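## Task

Take the painted wooden peg off the desk and set it lying on the floor of the tray that sits on the desk, wholly inside the tray's walls. At the end the tray must still be flat and nearly all of it must rest on the desk. Open the hand and pull the robot away. If the robot topples or is left leaning, the task fails. The peg must stay in place with no help from the robot.

## Robot and tools

Robot: a wheeled base that cannot move sideways, with a lifting column carrying a tilting head and two six-joint arms (left, right), each ending in a two-finger gripper. Shoulder height S = 0.90 m + column_m. Folded, the robot is 0.73 m long, 0.62 m wide and S + 0.43 m tall, and its front sits 0.40 m ahead of the column. Loose objects may occasionally get a brief shove from outside.

Frames: the base frame has its origin on the floor under the column, between the drive wheels, with x forward, y left and z up. left_hand and right_hand are reported in it, as the point where the fingers meet (the tips reach 8 mm further). The hand's z axis runs along the fingers (quat_wxyz maps (0,0,1) onto it) and its y axis along the opening. The odometry frame is the base frame as it was when the scene began.

execute_actions: "actions" is a list holding exactly one action, or nothing (an empty list only reports the state and images). An action may hold "base", "joints", or both, plus optional "speeds"; its motions start together. "base" takes exactly one key, and it is an offset from where the base last measured itself: translate_m, in metres, -3 to 3, positive forward; or rotate_rad, in radians, -3.2 to 3.2, positive counter-clockwise seen from above. "joints" is a single dict of absolute targets, keyed by joint name, covering both arms: column_m 0 to 0.8 (m); head_tilt_rad -0.61 to 1.308 (positive tilts down, 0 is roughly level); for each side, joint1_rad -2.879 to 2.879, joint2_rad 0 to 3.141, joint3_rad 0 to 3.019, joint4_rad -1.692 to 1.57, joint5_rad -1.57 to 1.57 (positive swings the hand to the robot's right), joint6_rad -2.094 to 2.094 (positive rolls clockwise seen from behind the hand), and gripper_m 0 to 0.093 (m between fingertips), written as left_... or right_.... "speeds" caps the base's top speed for this action only: translate_m 0.05 to 0.8 m/s, rotate_rad 0.1 to 1 rad/s (the defaults are the maxima); it does not slow the arms. Base moves that would run too long at the chosen speed are refused. "cameras" picks images from cam_head_left, cam_head_right, cam_left_wrist, cam_right_wrist, nav_camera or all; if omitted or null you get all of them, and [] gives none. A bad key or value refuses the whole call, and nothing moves. A joint left out of an action may still be pushing toward its previous target.

wait: seconds from 0 to 10, with no new command; it returns the same report. zoom_image: camera plus region [x0, y0, x1, y1] in pixels of that camera's most recent full image, at most 504 by 504. finished_scene: scene number; it ends the scene for good and reports whether the task succeeded.

Arm geometry (approximate): with joint1 at -1.57 (left) or 1.57 (right) and joints 5 and 6 at 0, the arm works in a vertical plane 0.23 m to that side. With a = j2 - 0.35, b = 1.05 + j2 - j3 and c = b - j4 (c = 1.57 means the fingers point straight down), the hand lies 0.12 + 0.39 sin a + 0.38 cos b + 0.25 cos c ahead of the column and S + 0.39 cos a - 0.38 sin b - 0.25 sin c above the floor. For example, j2, j3, j4 = 0.93, 0.78, 0.14 gives 0.60 m ahead and 0.25 m below S. The real hand usually ends up to about 5 cm lower and nearer the column (about 12 cm with a heavy load); trust the reported hand pose, which is good to 1 to 3 cm. Reach is about 1 m from the shoulder. Below 0.4 m height, the housing gets in the way of a hand nearer than 0.45 m. Do not move an arm while column_m is under 0.3.

Gripper: fingers are 7 cm long; the outside span is 1 cm wider than the opening at the tips and 5 cm wider at the base. The body behind is 10 by 7 cm, and the wrist camera sticks out 11 cm on one side. To grasp, command an opening smaller than the object; "off_target" is then normal. A reading that stays 0.002 m or more above the target means something is being held. For loads, keep the fingers pointing well down (light items under 0.2 kg tolerate flatter angles) and stay roughly 0.4 to 0.6 m ahead.

Small changes (under about 0.03 rad, or 0.08 for joints 2 and 3) may not move a joint even though it reports "done". To touch something gently, step about 0.05 rad per call from your previous target.

Result lines: base_status and joint_status say how each motion ended: done, off_target, contact_stop (base or column only), time_out, not_followed, or limit_stop_at_motor_heat. on_its_own covers things you did not command; its "held at" value is a target, not a position. base_odometry counts wheel turns, so slip looks like travel. If turned_by_wheels and turned_by_imu differ by more than about 4% and by at least 0.05 rad, the base hit something or slipped. base_tilt is in degrees (forward and right positive, with about 1 degree of bias). motor_effort lists only the two wheels in percent, with the peak in brackets. wheel_motors_off = 1 means the wheels are shut down after about 3 s of hard pushing (OVERLOAD), and during that time the base does not hold its place. Joint torques and Motor temperatures are given per arm, in joint order.

Avoid: blocked arms that keep pushing, which heats the motors (a MOTOR HOT warning comes at 85 °C, and at 100 °C the arm drops whatever it holds); to relieve them, resend the reported positions as targets. "joint command not followed" means a safety check blocked the arm; back the moved joints off by at least 0.05 rad or move the other arm away. Never let the arms collide or press on each other. After a column contact_stop, the column must rise 0.2 m before it will go down again. After a base contact_stop, reverse 0.05 m before turning. Drive carefully near the desk, since a top more than 0.30 m high can pass over the housing and strike the column. Do not knock over the tray or drop items, and release everything before you finish.

Each tool is called after ">>>" as name(argument=value, ...) on one line, values as JSON.

## Session

>>> execute_actions(actions=[{"joints":{"head_tilt_rad":0.6}}])

Scene clock: 0.73 s.
Joint torques (N m, as the arm reports them, + toward a larger angle): left_arm=[-0.37 -5.67 -0.93 -1.45 -0.01  0.02] | right_arm=[ 0.53 -7.81 -0.97 -1.53 -0.05  0.07]
Motor temperatures (°C, as the motors report them): left_arm=[25 22 26 24 25 25] | right_arm=[24 26 22 23 27 23]
base_odometry: x=+0.000 y=+0.000 heading=+0.000 (m, m, rad; odometry frame)
turned_by_wheels: +0.000 (rad since the last result)
turned_by_imu: +0.000 (rad since the last result)
base_tilt: forward=+0.2 right=-0.6 (deg)
base_status: not commanded
joint_positions: column_m=+0.551 head_tilt_rad=+0.618 left_joint1_rad=-1.570 left_joint2_rad=+0.883 left_joint3_rad=+0.365 left_joint4_rad=-0.924 left_joint5_rad=+0.017 left_joint6_rad=+0.021 left_gripper_m=+0.094 right_joint1_rad=+1.582 right_joint2_rad=+0.902 right_joint3_rad=+0.398 right_joint4_rad=-0.994 right_joint5_rad=-0.004 right_joint6_rad=-0.080 right_gripper_m=+0.095
joint_status: all done
wheel_motors_off: 0
motor_effort: left_wheel=+0(0) right_wheel=+5(5) (%)
left_hand: x=+0.1274 y=+0.2217 z=+1.2528 quat_wxyz=(+0.443, -0.005, -0.896, +0.012) (m; base frame)
right_hand: x=+0.1308 y=-0.2226 z=+1.2603 quat_wxyz=(+0.468, +0.039, -0.883, -0.024) (m; base frame)
pictures: cam_head_left, cam_head_right, cam_left_wrist, cam_right_wrist, nav_camera
Images, in order (width x height): cam_head_left 896x504, cam_head_right 896x504, cam_left_wrist 616x616, cam_right_wrist 616x616, nav_camera 896x504.

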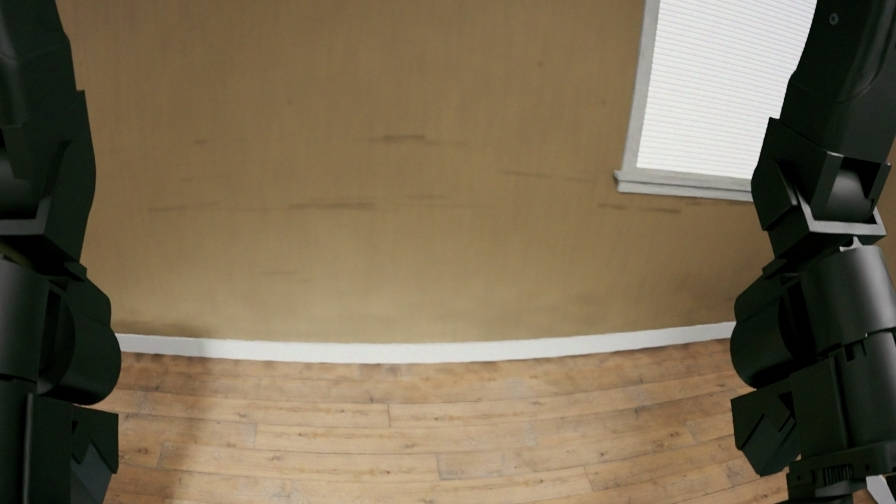

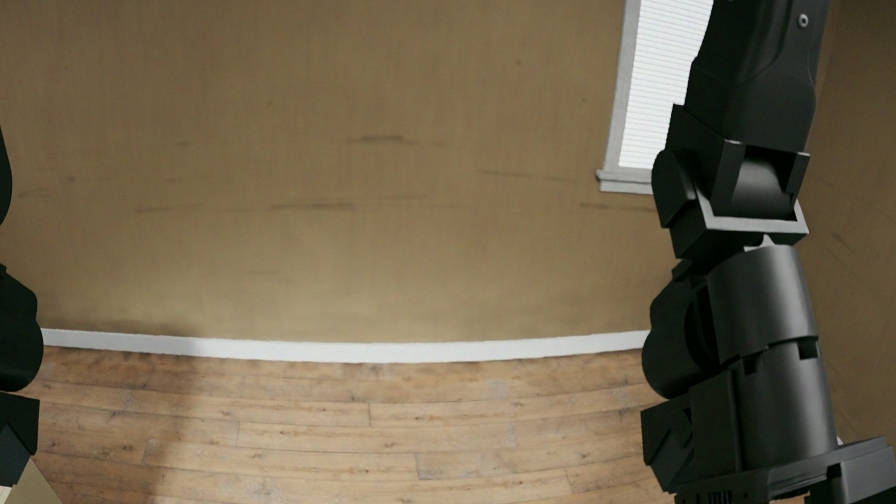

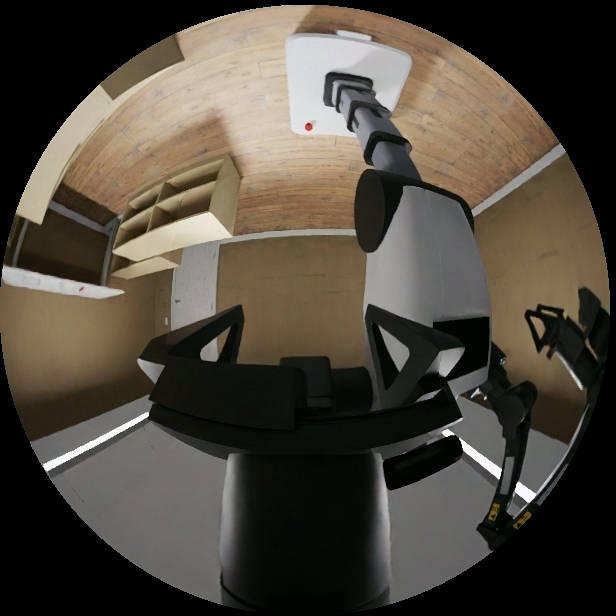

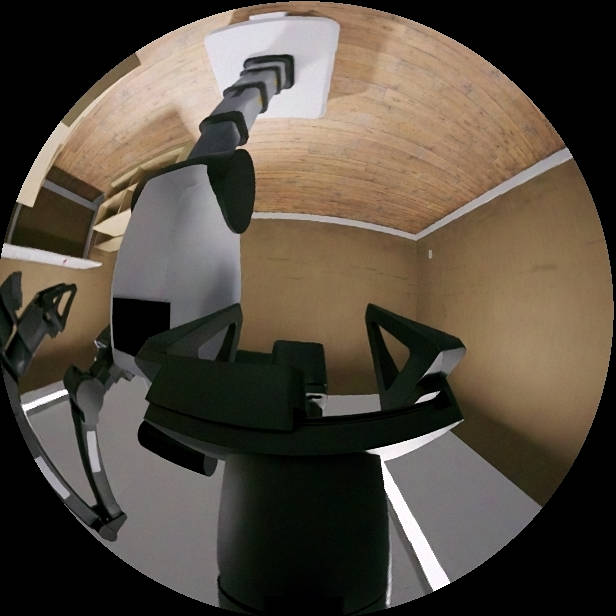

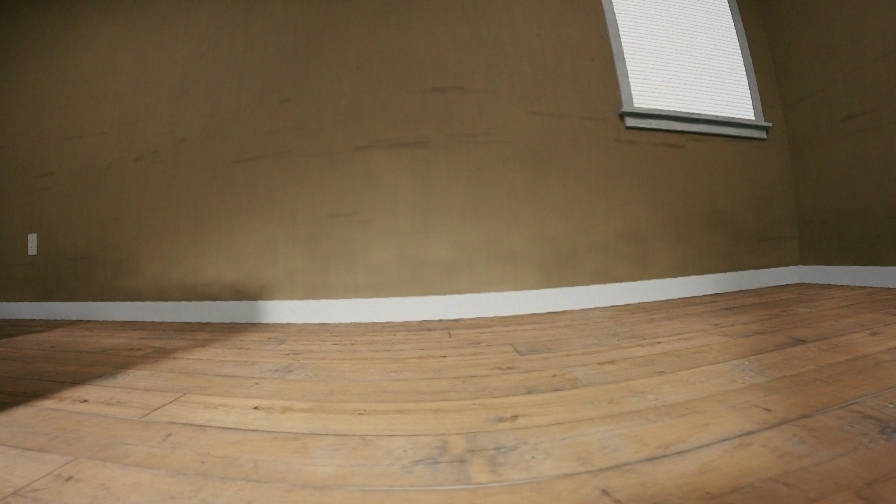

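>>> execute_actions(actions=[{"base":{"rotate_rad":1.9}}], cameras=["cam_head_left","nav_camera"])

Scene clock: 4.93 s.
Joint torques (N m, as the arm reports them, + toward a larger angle): left_arm=[-0.26 -5.71 -0.93 -1.47  0.    0.01] | right_arm=[ 0.49 -7.15 -1.   -1.38 -0.02  0.02]
Motor temperatures (°C, as the motors report them): left_arm=[25 23 26 24 25 25] | right_arm=[24 26 22 23 27 23]
base_odometry: x=+0.000 y=+0.000 heading=+1.899 (m, m, rad; odometry frame)
turned_by_wheels: +1.899 (rad since the last result)
turned_by_imu: +1.917 (rad since the last result)
base_tilt: forward=+0.3 right=-0.4 (deg)
base_status: done
joint_positions: column_m=+0.551 head_tilt_rad=+0.618 left_joint1_rad=-1.570 left_joint2_rad=+0.883 left_joint3_rad=+0.365 left_joint4_rad=-0.924 left_joint5_rad=+0.017 left_joint6_rad=+0.021 left_gripper_m=+0.094 right_joint1_rad=+1.582 right_joint2_rad=+0.902 right_joint3_rad=+0.398 right_joint4_rad=-0.994 right_joint5_rad=-0.004 right_joint6_rad=-0.080 right_gripper_m=+0.095
joint_status: not commanded
wheel_motors_off: 0
motor_effort: left_wheel=-3(22) right_wheel=+3(46) (%)
left_hand: x=+0.1274 y=+0.2217 z=+1.2528 quat_wxyz=(+0.443, -0.005, -0.896, +0.012) (m; base frame)
right_hand: x=+0.1308 y=-0.2226 z=+1.2603 quat_wxyz=(+0.468, +0.039, -0.883, -0.024) (m; base frame)
pictures: cam_head_left, nav_camera
Images, in order (width x height): cam_head_left 896x504, nav_camera 896x504.

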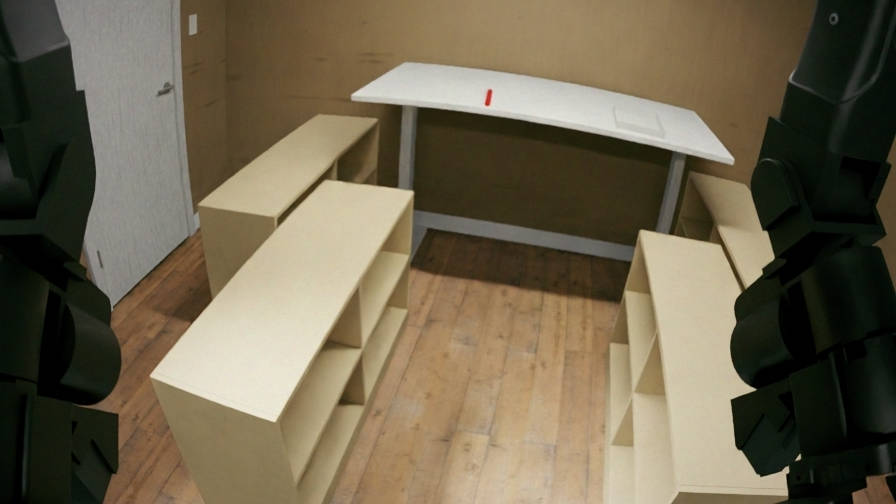

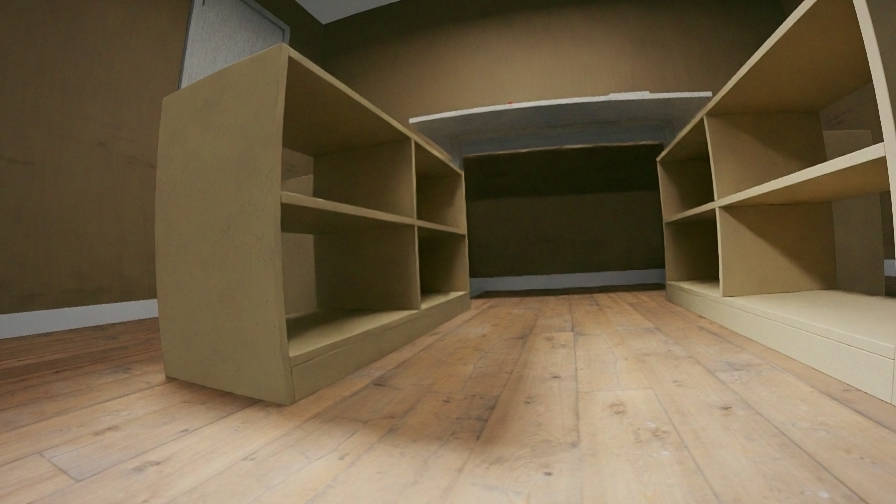

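>>> execute_actions(actions=[{"base":{"rotate_rad":0.4}}], cameras=[])

>>> execute_actions(actions=[{"base":{"translate_m":0.5}}], cameras=[])

>>> execute_actions(actions=[{"base":{"rotate_rad":-0.71},"joints":{"head_tilt_rad":0.8}}], cameras=["cam_head_left","nav_camera"])

Scene clock: 8.27 s.
Joint torques (N m, as the arm reports them, + toward a larger angle): left_arm=[-0.32 -5.89 -0.88 -1.45  0.01  0.04] | right_arm=[ 0.79 -7.5  -0.96 -1.48 -0.01  0.04]
Motor temperatures (°C, as the motors report them): left_arm=[25 23 26 24 25 25] | right_arm=[24 26 22 23 27 23]
base_odometry: x=+0.000 y=+0.000 heading=+2.298 (m, m, rad; odometry frame)
turned_by_wheels: +0.399 (rad since the last result)
turned_by_imu: +0.403 (rad since the last result)
base_tilt: forward=+0.4 right=-0.5 (deg)
base_status: done
joint_positions: column_m=+0.551 head_tilt_rad=+0.618 left_joint1_rad=-1.570 left_joint2_rad=+0.883 left_joint3_rad=+0.364 left_joint4_rad=-0.924 left_joint5_rad=+0.017 left_joint6_rad=+0.021 left_gripper_m=+0.094 right_joint1_rad=+1.582 right_joint2_rad=+0.902 right_joint3_rad=+0.398 right_joint4_rad=-0.994 right_joint5_rad=-0.004 right_joint6_rad=-0.080 right_gripper_m=+0.095
joint_status: not commanded
wheel_motors_off: 0
motor_effort: left_wheel=-3(25) right_wheel=+3(26) (%)
left_hand: x=+0.1272 y=+0.2217 z=+1.2529 quat_wxyz=(+0.443, -0.005, -0.896, +0.012) (m; base frame)
right_hand: x=+0.1308 y=-0.2226 z=+1.2603 quat_wxyz=(+0.468, +0.039, -0.883, -0.024) (m; base frame)
pictures: none
No camera images: the call's "cameras" was empty. Leave "cameras" out to get every camera's image.

Scene clock: 10.80 s.
Joint torques (N m, as the arm reports them, + toward a larger angle): left_arm=[-0.31 -6.21 -1.01 -1.46  0.03  0.04] | right_arm=[ 1.13 -8.17 -0.9  -1.46 -0.07  0.08]
Motor temperatures (°C, as the motors report them): left_arm=[25 23 26 24 25 25] | right_arm=[24 26 22 23 27 23]
base_odometry: x=-0.333 y=+0.373 heading=+2.298 (m, m, rad; odometry frame)
turned_by_wheels: +0.000 (rad since the last result)
turned_by_imu: +0.000 (rad since the last result)
base_tilt: forward=+0.3 right=-0.5 (deg)
base_status: done
joint_positions: column_m=+0.551 head_tilt_rad=+0.617 left_joint1_rad=-1.570 left_joint2_rad=+0.883 left_joint3_rad=+0.366 left_joint4_rad=-0.924 left_joint5_rad=+0.017 left_joint6_rad=+0.021 left_gripper_m=+0.094 right_joint1_rad=+1.582 right_joint2_rad=+0.902 right_joint3_rad=+0.398 right_joint4_rad=-0.994 right_joint5_rad=-0.004 right_joint6_rad=-0.080 right_gripper_m=+0.095
joint_status: not commanded
wheel_motors_off: 0
motor_effort: left_wheel=+0(51) right_wheel=+0(51) (%)
left_hand: x=+0.1282 y=+0.2217 z=+1.2525 quat_wxyz=(+0.442, -0.005, -0.897, +0.012) (m; base frame)
right_hand: x=+0.1312 y=-0.2226 z=+1.2602 quat_wxyz=(+0.467, +0.039, -0.883, -0.024) (m; base frame)
pictures: none
No camera images: the call's "cameras" was empty. Leave "cameras" out to get every camera's image.

Scene clock: 12.80 s.
Joint torques (N m, as the arm reports them, + toward a larger angle): left_arm=[-0.38 -5.74 -0.92 -1.5   0.05 -0.01] | right_arm=[ 0.42 -7.15 -1.08 -1.51  0.    0.03]
Motor temperatures (°C, as the motors report them): left_arm=[25 23 26 24 25 25] | right_arm=[24 26 22 23 27 23]
base_odometry: x=-0.333 y=+0.373 heading=+1.589 (m, m, rad; odometry frame)
turned_by_wheels: -0.709 (rad since the last result)
turned_by_imu: -0.713 (rad since the last result)
base_tilt: forward=+0.3 right=-0.5 (deg)
base_status: done
joint_positions: column_m=+0.551 head_tilt_rad=+0.802 left_joint1_rad=-1.570 left_joint2_rad=+0.883 left_joint3_rad=+0.366 left_joint4_rad=-0.924 left_joint5_rad=+0.017 left_joint6_rad=+0.021 left_gripper_m=+0.094 right_joint1_rad=+1.582 right_joint2_rad=+0.902 right_joint3_rad=+0.398 right_joint4_rad=-0.994 right_joint5_rad=-0.004 right_joint6_rad=-0.080 right_gripper_m=+0.095
joint_status: all done
wheel_motors_off: 0
motor_effort: left_wheel=+3(37) right_wheel=-3(49) (%)
left_hand: x=+0.1280 y=+0.2217 z=+1.2526 quat_wxyz=(+0.443, -0.005, -0.897, +0.012) (m; base frame)
right_hand: x=+0.1312 y=-0.2226 z=+1.2602 quat_wxyz=(+0.467, +0.039, -0.883, -0.024) (m; base frame)
pictures: cam_head_left, nav_camera
Images, in order (width x height): cam_head_left 896x504, nav_camera 896x504.

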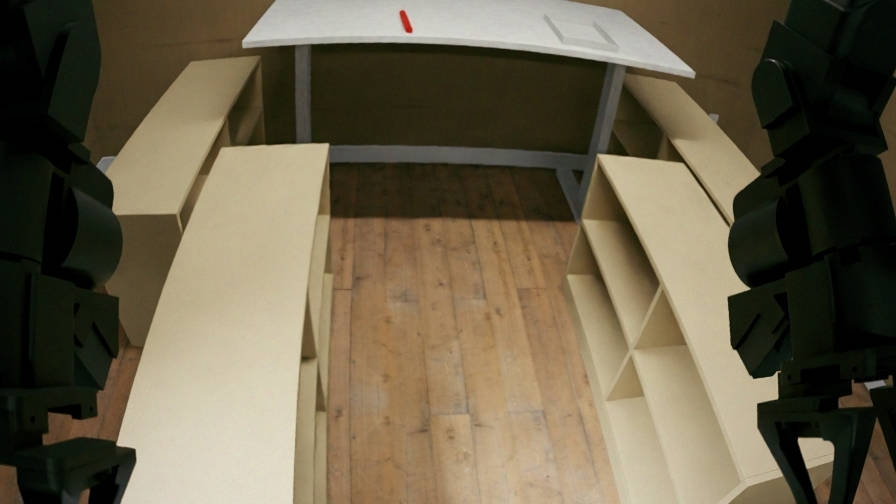

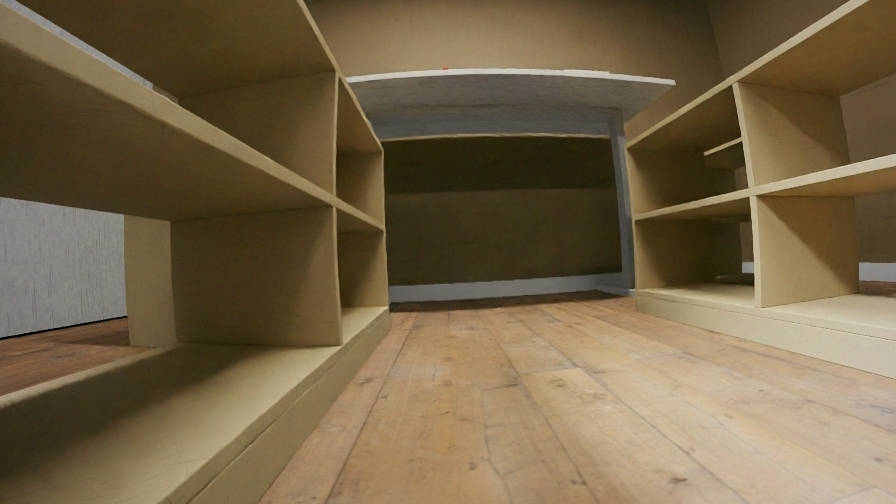

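>>> execute_actions(actions=[{"base":{"rotate_rad":-0.5}}], cameras=[])

>>> execute_actions(actions=[{"base":{"translate_m":0.45}}], cameras=[])

>>> execute_actions(actions=[{"base":{"rotate_rad":0.5},"joints":{"column_m":0.7}}], cameras=["cam_head_left","nav_camera"])

Scene clock: 15.30 s.
Joint torques (N m, as the arm reports them, + toward a larger angle): left_arm=[-0.21 -5.66 -0.99 -1.47  0.03  0.04] | right_arm=[ 0.86 -7.46 -1.08 -1.34 -0.01  0.03]
Motor temperatures (°C, as the motors report them): left_arm=[25 23 26 24 25 25] | right_arm=[24 26 22 23 27 23]
base_odometry: x=-0.333 y=+0.373 heading=+1.090 (m, m, rad; odometry frame)
turned_by_wheels: -0.499 (rad since the last result)
turned_by_imu: -0.505 (rad since the last result)
base_tilt: forward=+0.3 right=-0.6 (deg)
base_status: done
joint_positions: column_m=+0.551 head_tilt_rad=+0.802 left_joint1_rad=-1.570 left_joint2_rad=+0.883 left_joint3_rad=+0.365 left_joint4_rad=-0.924 left_joint5_rad=+0.017 left_joint6_rad=+0.021 left_gripper_m=+0.094 right_joint1_rad=+1.582 right_joint2_rad=+0.902 right_joint3_rad=+0.398 right_joint4_rad=-0.994 right_joint5_rad=-0.004 right_joint6_rad=-0.080 right_gripper_m=+0.095
joint_status: not commanded
wheel_motors_off: 0
motor_effort: left_wheel=+3(25) right_wheel=-2(26) (%)
left_hand: x=+0.1278 y=+0.2217 z=+1.2526 quat_wxyz=(+0.443, -0.005, -0.897, +0.012) (m; base frame)
right_hand: x=+0.1312 y=-0.2226 z=+1.2602 quat_wxyz=(+0.467, +0.039, -0.883, -0.024) (m; base frame)
pictures: none
No camera images: the call's "cameras" was empty. Leave "cameras" out to get every camera's image.

Scene clock: 17.73 s.
Joint torques (N m, as the arm reports them, + toward a larger angle): left_arm=[-0.41 -5.72 -0.97 -1.5   0.01 -0.03] | right_arm=[ 0.56 -7.55 -0.97 -1.59 -0.02  0.06]
Motor temperatures (°C, as the motors report them): left_arm=[25 23 26 24 25 25] | right_arm=[24 26 22 23 27 23]
base_odometry: x=-0.124 y=+0.772 heading=+1.090 (m, m, rad; odometry frame)
turned_by_wheels: -0.001 (rad since the last result)
turned_by_imu: -0.002 (rad since the last result)
base_tilt: forward=+0.3 right=-0.6 (deg)
base_status: done
joint_positions: column_m=+0.551 head_tilt_rad=+0.803 left_joint1_rad=-1.570 left_joint2_rad=+0.883 left_joint3_rad=+0.365 left_joint4_rad=-0.924 left_joint5_rad=+0.017 left_joint6_rad=+0.021 left_gripper_m=+0.094 right_joint1_rad=+1.582 right_joint2_rad=+0.902 right_joint3_rad=+0.398 right_joint4_rad=-0.994 right_joint5_rad=-0.004 right_joint6_rad=-0.080 right_gripper_m=+0.095
joint_status: not commanded
wheel_motors_off: 0
motor_effort: left_wheel=+0(52) right_wheel=+1(51) (%)
left_hand: x=+0.1278 y=+0.2217 z=+1.2526 quat_wxyz=(+0.443, -0.005, -0.897, +0.012) (m; base frame)
right_hand: x=+0.1312 y=-0.2226 z=+1.2602 quat_wxyz=(+0.467, +0.039, -0.883, -0.024) (m; base frame)
pictures: none
No camera images: the call's "cameras" was empty. Leave "cameras" out to get every camera's image.

Scene clock: 20.23 s.
Joint torques (N m, as the arm reports them, + toward a larger angle): left_arm=[-0.38 -5.94 -1.07 -1.48  0.04  0.03] | right_arm=[ 0.28 -7.66 -0.96 -1.38 -0.03  0.04]
Motor temperatures (°C, as the motors report them): left_arm=[25 23 26 24 25 25] | right_arm=[24 26 22 23 27 23]
base_odometry: x=-0.124 y=+0.772 heading=+1.589 (m, m, rad; odometry frame)
turned_by_wheels: +0.499 (rad since the last result)
turned_by_imu: +0.501 (rad since the last result)
base_tilt: forward=+0.3 right=-0.6 (deg)
base_status: done
joint_positions: column_m=+0.700 head_tilt_rad=+0.803 left_joint1_rad=-1.570 left_joint2_rad=+0.883 left_joint3_rad=+0.365 left_joint4_rad=-0.924 left_joint5_rad=+0.017 left_joint6_rad=+0.021 left_gripper_m=+0.094 right_joint1_rad=+1.582 right_joint2_rad=+0.902 right_joint3_rad=+0.398 right_joint4_rad=-0.994 right_joint5_rad=-0.004 right_joint6_rad=-0.080 right_gripper_m=+0.095
joint_status: all done
wheel_motors_off: 0
motor_effort: left_wheel=-4(48) right_wheel=+5(35) (%)
left_hand: x=+0.1278 y=+0.2217 z=+1.4016 quat_wxyz=(+0.443, -0.005, -0.897, +0.012) (m; base frame)
right_hand: x=+0.1312 y=-0.2226 z=+1.4091 quat_wxyz=(+0.467, +0.039, -0.883, -0.024) (m; base frame)
pictures: cam_head_left, nav_camera
Images, in order (width x height): cam_head_left 896x504, nav_camera 896x504.

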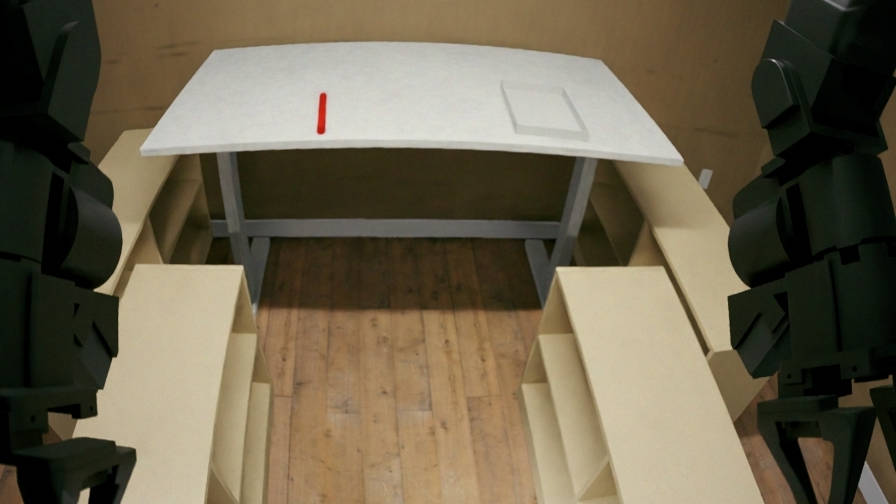

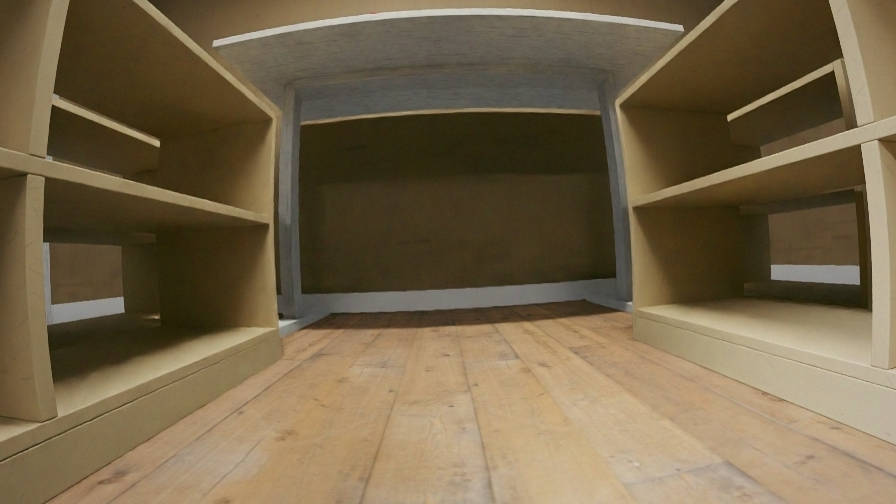

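>>> execute_actions(actions=[{"base":{"translate_m":0.9},"joints":{"right_joint2_rad":1.25,"right_joint3_rad":1.7,"right_joint4_rad":-0.97,"head_tilt_rad":1.0}}])

Scene clock: 24.63 s.
Joint torques (N m, as the arm reports them, + toward a larger angle): left_arm=[-0.24 -5.57 -1.15 -1.46  0.03  0.03] | right_arm=[  0.46 -21.59  11.25   0.42  -0.01   0.03]
Motor temperatures (°C, as the motors report them): left_arm=[25 23 26 24 25 25] | right_arm=[24 26 23 23 27 23]
base_odometry: x=-0.141 y=+1.672 heading=+1.589 (m, m, rad; odometry frame)
turned_by_wheels: +0.000 (rad since the last result)
turned_by_imu: -0.001 (rad since the last result)
base_tilt: forward=+0.2 right=-0.5 (deg)
base_status: done
joint_positions: column_m=+0.700 head_tilt_rad=+1.001 left_joint1_rad=-1.570 left_joint2_rad=+0.883 left_joint3_rad=+0.367 left_joint4_rad=-0.924 left_joint5_rad=+0.017 left_joint6_rad=+0.021 left_gripper_m=+0.094 right_joint1_rad=+1.582 right_joint2_rad=+1.248 right_joint3_rad=+1.657 right_joint4_rad=-0.973 right_joint5_rad=-0.004 right_joint6_rad=-0.080 right_gripper_m=+0.095
joint_status: all done
wheel_motors_off: 0
motor_effort: left_wheel=+0(51) right_wheel=+0(51) (%)
left_hand: x=+0.1286 y=+0.2217 z=+1.4013 quat_wxyz=(+0.442, -0.005, -0.897, +0.012) (m; base frame)
right_hand: x=+0.7227 y=-0.2189 z=+1.3674 quat_wxyz=(+0.020, +0.043, -0.999, -0.008) (m; base frame)
pictures: cam_head_left, cam_head_right, cam_left_wrist, cam_right_wrist, nav_camera
Images, in order (width x height): cam_head_left 896x504, cam_head_right 896x504, cam_left_wrist 616x616, cam_right_wrist 616x616, nav_camera 896x504.

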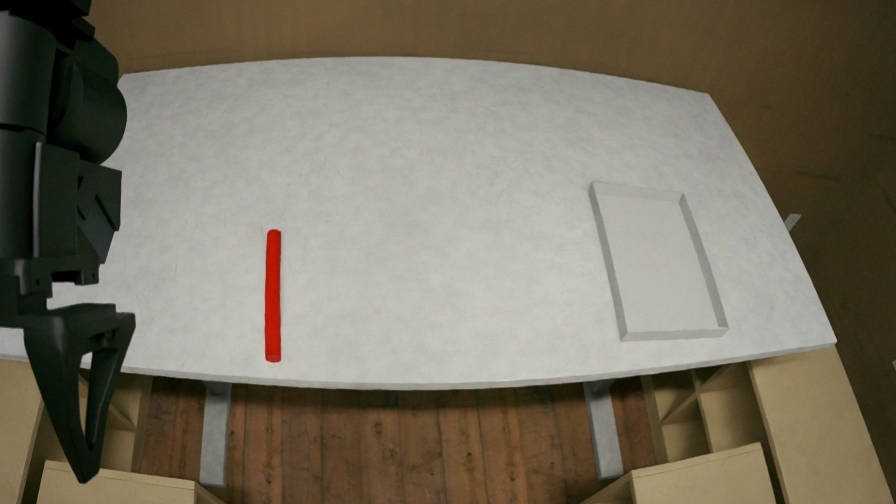

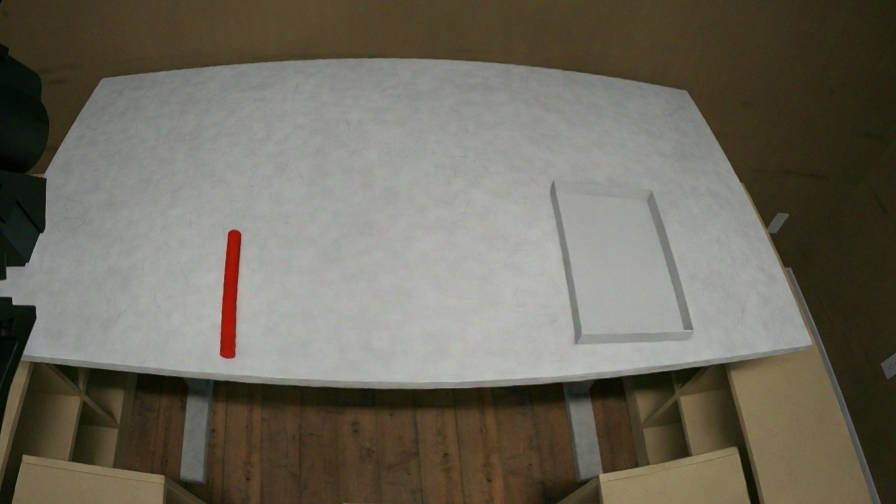

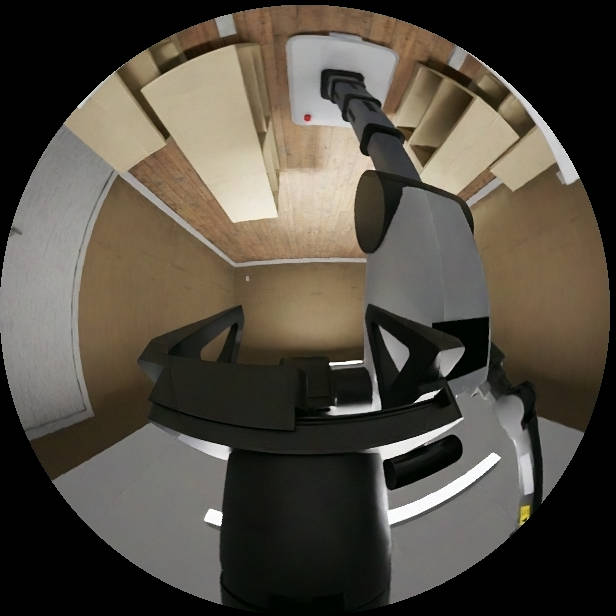

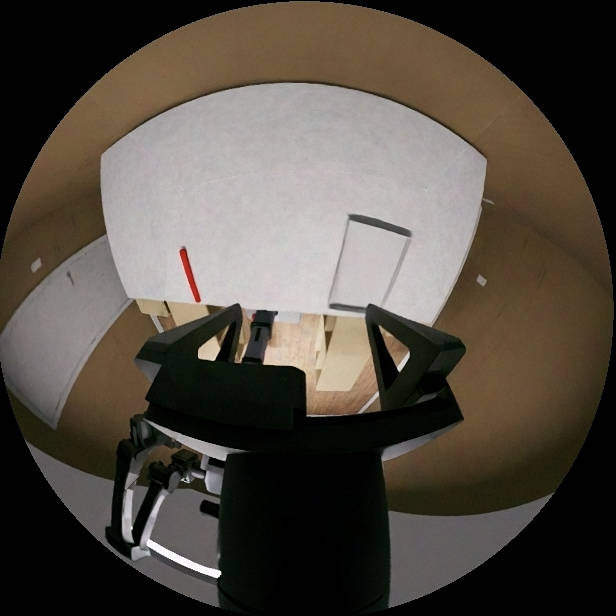

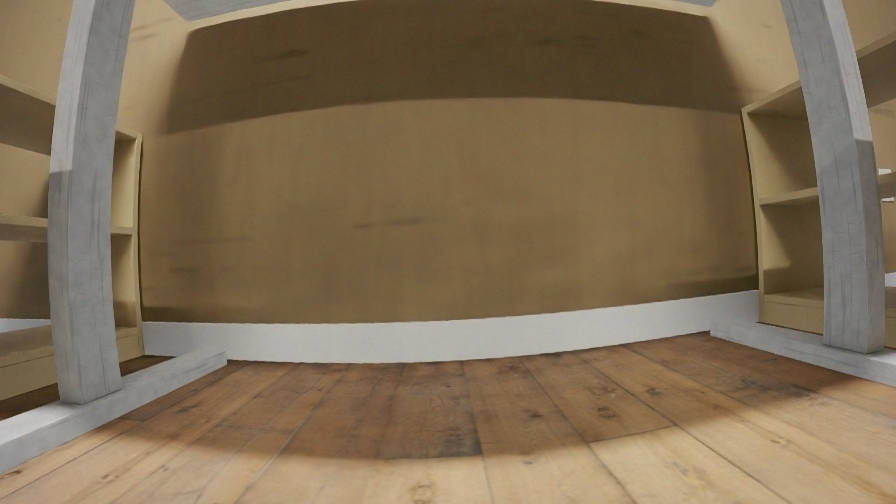

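>>> execute_actions(actions=[{"joints":{"right_joint2_rad":0.9,"right_joint3_rad":0.4,"left_joint2_rad":0.75,"left_joint3_rad":0.74,"left_joint4_rad":-0.5,"column_m":0.55,"head_tilt_rad":0.9}}], cameras=["cam_head_left","cam_head_right","cam_left_wrist"])

Scene clock: 29.63 s.
Joint torques (N m, as the arm reports them, + toward a larger angle): left_arm=[ -0.43 -10.89   4.33   0.47   0.05  -0.02] | right_arm=[ 0.7  -8.74 -0.66 -1.38 -0.04  0.07]
Motor temperatures (°C, as the motors report them): left_arm=[25 23 27 24 25 25] | right_arm=[24 27 24 23 27 23]
base_odometry: x=-0.141 y=+1.672 heading=+1.589 (m, m, rad; odometry frame)
turned_by_wheels: +0.000 (rad since the last result)
turned_by_imu: +0.000 (rad since the last result)
base_tilt: forward=+0.2 right=-0.5 (deg)
base_status: not commanded
joint_positions: column_m=+0.550 head_tilt_rad=+0.915 left_joint1_rad=-1.570 left_joint2_rad=+0.755 left_joint3_rad=+0.739 left_joint4_rad=-0.502 left_joint5_rad=+0.017 left_joint6_rad=+0.021 left_gripper_m=+0.094 right_joint1_rad=+1.582 right_joint2_rad=+0.914 right_joint3_rad=+0.396 right_joint4_rad=-0.970 right_joint5_rad=-0.004 right_joint6_rad=-0.080 right_gripper_m=+0.095
joint_status: all done
wheel_motors_off: 0
motor_effort: left_wheel=+1(1) right_wheel=+0(2) (%)
left_hand: x=+0.4638 y=+0.2218 z=+1.2257 quat_wxyz=(-0.003, -0.010, -1.000, +0.008) (m; base frame)
right_hand: x=+0.1313 y=-0.2225 z=+1.2546 quat_wxyz=(+0.463, +0.039, -0.885, -0.023) (m; base frame)
pictures: cam_head_left, cam_head_right, cam_left_wrist
Images, in order (width x height): cam_head_left 896x504, cam_head_right 896x504, cam_left_wrist 616x616.

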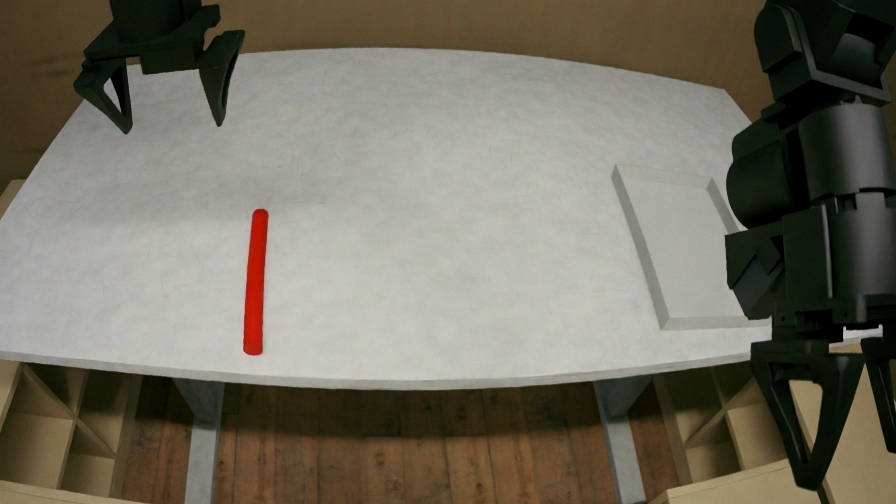

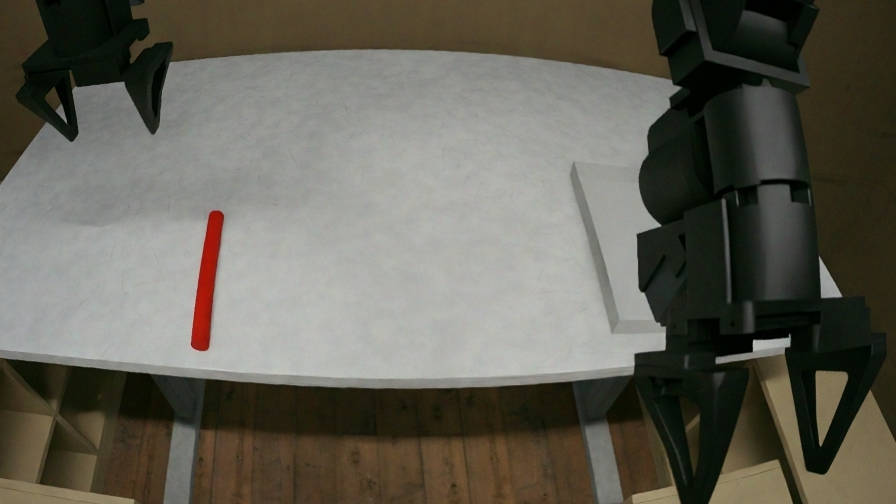

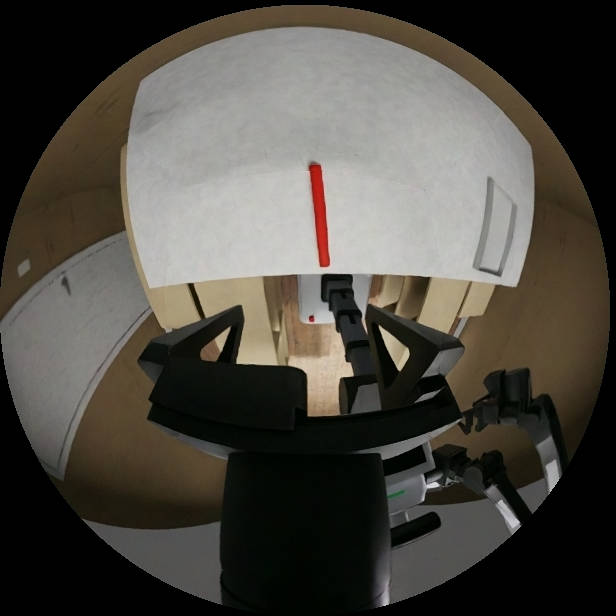

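>>> execute_actions(actions=[{"base":{"rotate_rad":-0.06},"joints":{"column_m":0.36,"head_tilt_rad":0.7,"left_joint6_rad":-0.08}}], cameras=["cam_head_left","cam_head_right","cam_left_wrist"])

Scene clock: 34.10 s.
Joint torques (N m, as the arm reports them, + toward a larger angle): left_arm=[ -0.4  -10.73   4.32   0.56   0.01  -0.12] | right_arm=[ 0.62 -8.3  -0.79 -1.28  0.    0.03]
Motor temperatures (°C, as the motors report them): left_arm=[25 23 27 24 25 25] | right_arm=[24 27 24 23 27 23]
base_odometry: x=-0.141 y=+1.672 heading=+1.531 (m, m, rad; odometry frame)
turned_by_wheels: -0.058 (rad since the last result)
turned_by_imu: -0.059 (rad since the last result)
base_tilt: forward=+0.4 right=-0.5 (deg)
base_status: done
joint_positions: column_m=+0.360 head_tilt_rad=+0.717 left_joint1_rad=-1.570 left_joint2_rad=+0.755 left_joint3_rad=+0.738 left_joint4_rad=-0.502 left_joint5_rad=+0.017 left_joint6_rad=-0.070 left_gripper_m=+0.094 right_joint1_rad=+1.582 right_joint2_rad=+0.912 right_joint3_rad=+0.396 right_joint4_rad=-0.970 right_joint5_rad=-0.004 right_joint6_rad=-0.080 right_gripper_m=+0.095
joint_status: all done
wheel_motors_off: 0
motor_effort: left_wheel=+3(34) right_wheel=-2(41) (%)
left_hand: x=+0.4636 y=+0.2218 z=+1.0356 quat_wxyz=(-0.002, +0.035, -0.999, +0.009) (m; base frame)
right_hand: x=+0.1316 y=-0.2225 z=+1.0646 quat_wxyz=(+0.462, +0.039, -0.886, -0.023) (m; base frame)
pictures: cam_head_left, cam_head_right, cam_left_wrist
Images, in order (width x height): cam_head_left 896x504, cam_head_right 896x504, cam_left_wrist 616x616.

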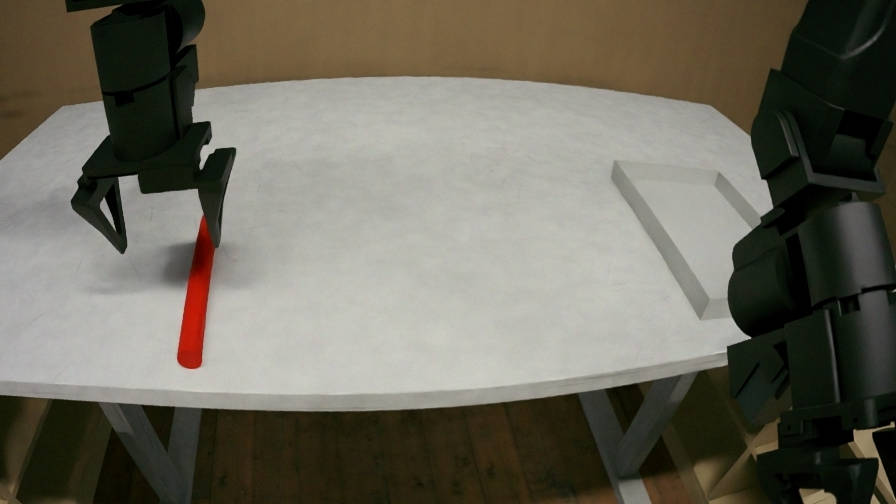

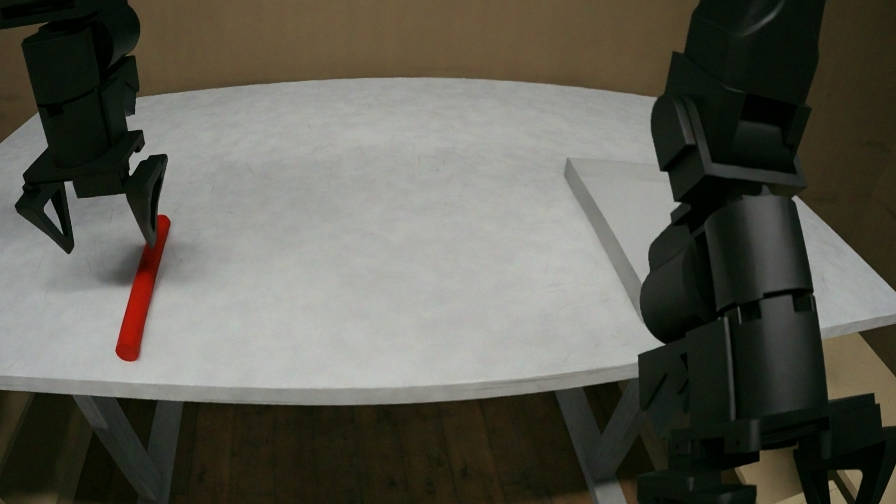

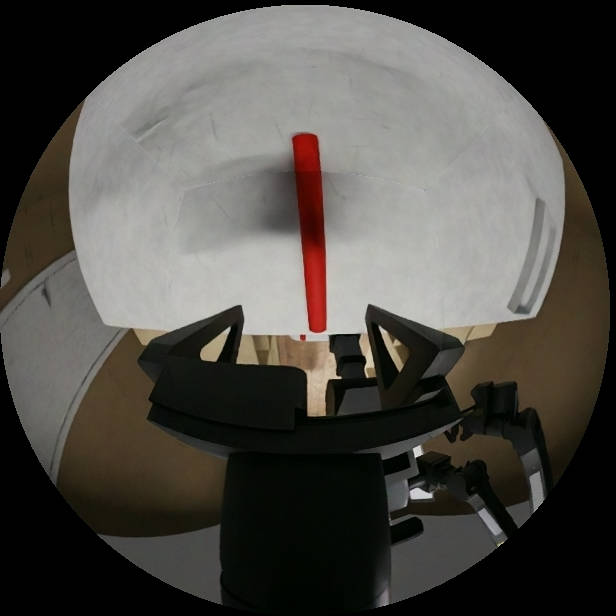

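Roughly 6cm more.

>>> execute_actions(actions=[{"joints":{"column_m":0.315}}], cameras=["cam_head_left","cam_left_wrist"])

Scene clock: 35.77 s.
Joint torques (N m, as the arm reports them, + toward a larger angle): left_arm=[ -0.48 -10.87   4.39   0.71   0.04  -0.07] | right_arm=[ 0.64 -8.57 -0.66 -1.26 -0.02  0.06]
Motor temperatures (°C, as the motors report them): left_arm=[25 23 27 24 25 25] | right_arm=[24 27 23 23 27 23]
base_odometry: x=-0.141 y=+1.672 heading=+1.531 (m, m, rad; odometry frame)
turned_by_wheels: +0.000 (rad since the last result)
turned_by_imu: +0.000 (rad since the last result)
base_tilt: forward=+0.3 right=-0.5 (deg)
base_status: not commanded
joint_positions: column_m=+0.315 head_tilt_rad=+0.717 left_joint1_rad=-1.570 left_joint2_rad=+0.755 left_joint3_rad=+0.738 left_joint4_rad=-0.502 left_joint5_rad=+0.017 left_joint6_rad=-0.070 left_gripper_m=+0.094 right_joint1_rad=+1.582 right_joint2_rad=+0.911 right_joint3_rad=+0.396 right_joint4_rad=-0.970 right_joint5_rad=-0.004 right_joint6_rad=-0.080 right_gripper_m=+0.095
joint_status: all done
wheel_motors_off: 0
motor_effort: left_wheel=+3(3) right_wheel=-2(2) (%)
left_hand: x=+0.4636 y=+0.2218 z=+0.9906 quat_wxyz=(-0.002, +0.035, -0.999, +0.009) (m; base frame)
right_hand: x=+0.1317 y=-0.2225 z=+1.0196 quat_wxyz=(+0.462, +0.039, -0.886, -0.023) (m; base frame)
pictures: cam_head_left, cam_left_wrist
Images, in order (width x height): cam_head_left 896x504, cam_left_wrist 616x616.

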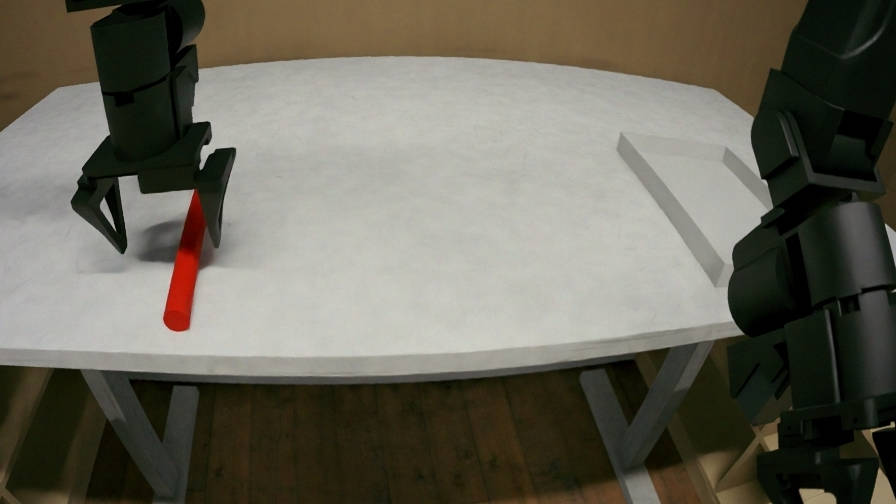

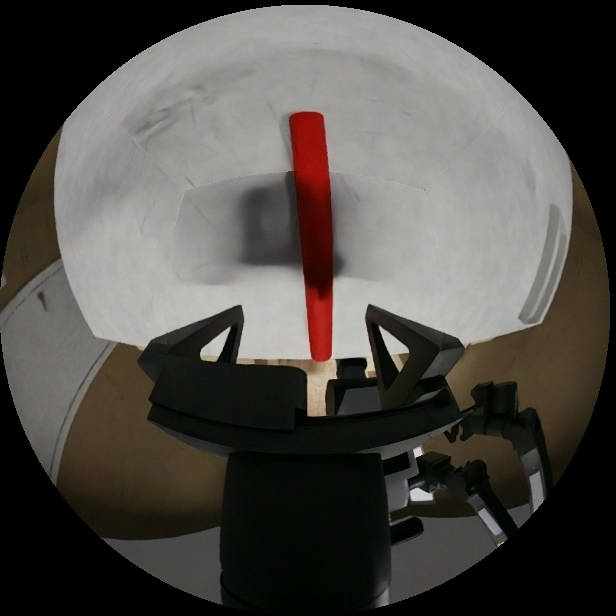

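>>> execute_actions(actions=[{"joints":{"column_m":0.295}}], cameras=[])

>>> execute_actions(actions=[{"joints":{"left_gripper_m":0.0}}], cameras=["cam_head_left","cam_left_wrist"])

Scene clock: 37.37 s.
Joint torques (N m, as the arm reports them, + toward a larger angle): left_arm=[ -0.53 -10.46   4.36   0.53   0.03  -0.03] | right_arm=[ 0.27 -8.28 -0.56 -1.48 -0.03  0.02]
Motor temperatures (°C, as the motors report them): left_arm=[25 23 27 24 25 25] | right_arm=[24 27 23 23 27 23]
base_odometry: x=-0.141 y=+1.672 heading=+1.531 (m, m, rad; odometry frame)
turned_by_wheels: +0.000 (rad since the last result)
turned_by_imu: +0.000 (rad since the last result)
base_tilt: forward=+0.4 right=-0.4 (deg)
base_status: not commanded
joint_positions: column_m=+0.295 head_tilt_rad=+0.717 left_joint1_rad=-1.570 left_joint2_rad=+0.755 left_joint3_rad=+0.738 left_joint4_rad=-0.502 left_joint5_rad=+0.017 left_joint6_rad=-0.070 left_gripper_m=+0.094 right_joint1_rad=+1.582 right_joint2_rad=+0.911 right_joint3_rad=+0.396 right_joint4_rad=-0.970 right_joint5_rad=-0.004 right_joint6_rad=-0.080 right_gripper_m=+0.095
joint_status: all done
wheel_motors_off: 0
motor_effort: left_wheel=+3(4) right_wheel=-2(2) (%)
left_hand: x=+0.4636 y=+0.2218 z=+0.9706 quat_wxyz=(-0.002, +0.035, -0.999, +0.009) (m; base frame)
right_hand: x=+0.1317 y=-0.2225 z=+0.9996 quat_wxyz=(+0.462, +0.039, -0.886, -0.023) (m; base frame)
pictures: none
No camera images: the call's "cameras" was empty. Leave "cameras" out to get every camera's image.

Scene clock: 38.10 s.
Joint torques (N m, as the arm reports them, + toward a larger angle): left_arm=[ -0.48 -10.7    4.52   0.63   0.02  -0.11] | right_arm=[ 1.03 -8.84 -0.7  -1.37 -0.03  0.08]
Motor temperatures (°C, as the motors report them): left_arm=[25 23 27 24 25 25] | right_arm=[24 27 23 23 27 23]
base_odometry: x=-0.141 y=+1.672 heading=+1.531 (m, m, rad; odometry frame)
turned_by_wheels: +0.000 (rad since the last result)
turned_by_imu: +0.000 (rad since the last result)
base_tilt: forward=+0.3 right=-0.5 (deg)
base_status: not commanded
joint_positions: column_m=+0.295 head_tilt_rad=+0.717 left_joint1_rad=-1.570 left_joint2_rad=+0.755 left_joint3_rad=+0.738 left_joint4_rad=-0.502 left_joint5_rad=+0.017 left_joint6_rad=-0.070 left_gripper_m=+0.021 right_joint1_rad=+1.582 right_joint2_rad=+0.911 right_joint3_rad=+0.396 right_joint4_rad=-0.970 right_joint5_rad=-0.004 right_joint6_rad=-0.080 right_gripper_m=+0.095
joint_status: left_gripper_m off_target (ended at +0.021, target +0.000)
wheel_motors_off: 0
motor_effort: left_wheel=+3(3) right_wheel=-2(2) (%)
left_hand: x=+0.4636 y=+0.2218 z=+0.9706 quat_wxyz=(-0.002, +0.035, -0.999, +0.009) (m; base frame)
right_hand: x=+0.1317 y=-0.2225 z=+0.9996 quat_wxyz=(+0.462, +0.039, -0.886, -0.023) (m; base frame)
pictures: cam_head_left, cam_left_wrist
Images, in order (width x height): cam_head_left 896x504, cam_left_wrist 616x616.

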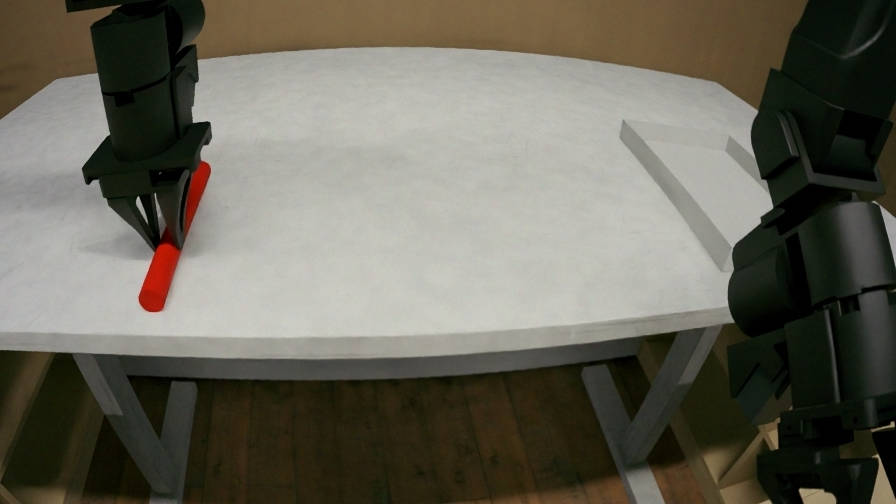

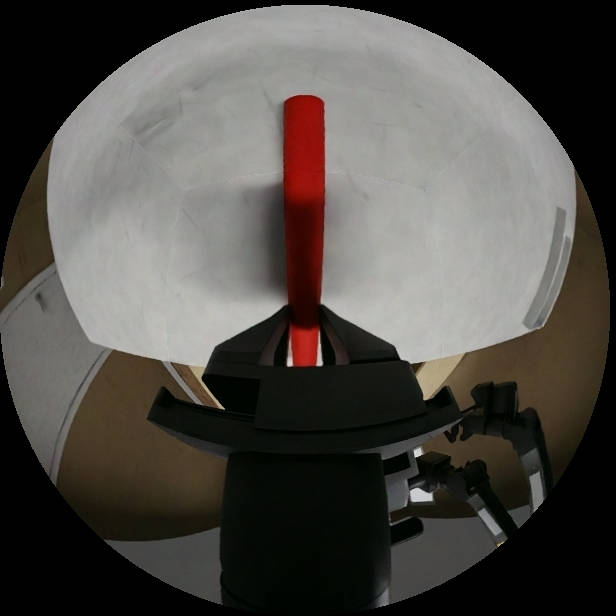

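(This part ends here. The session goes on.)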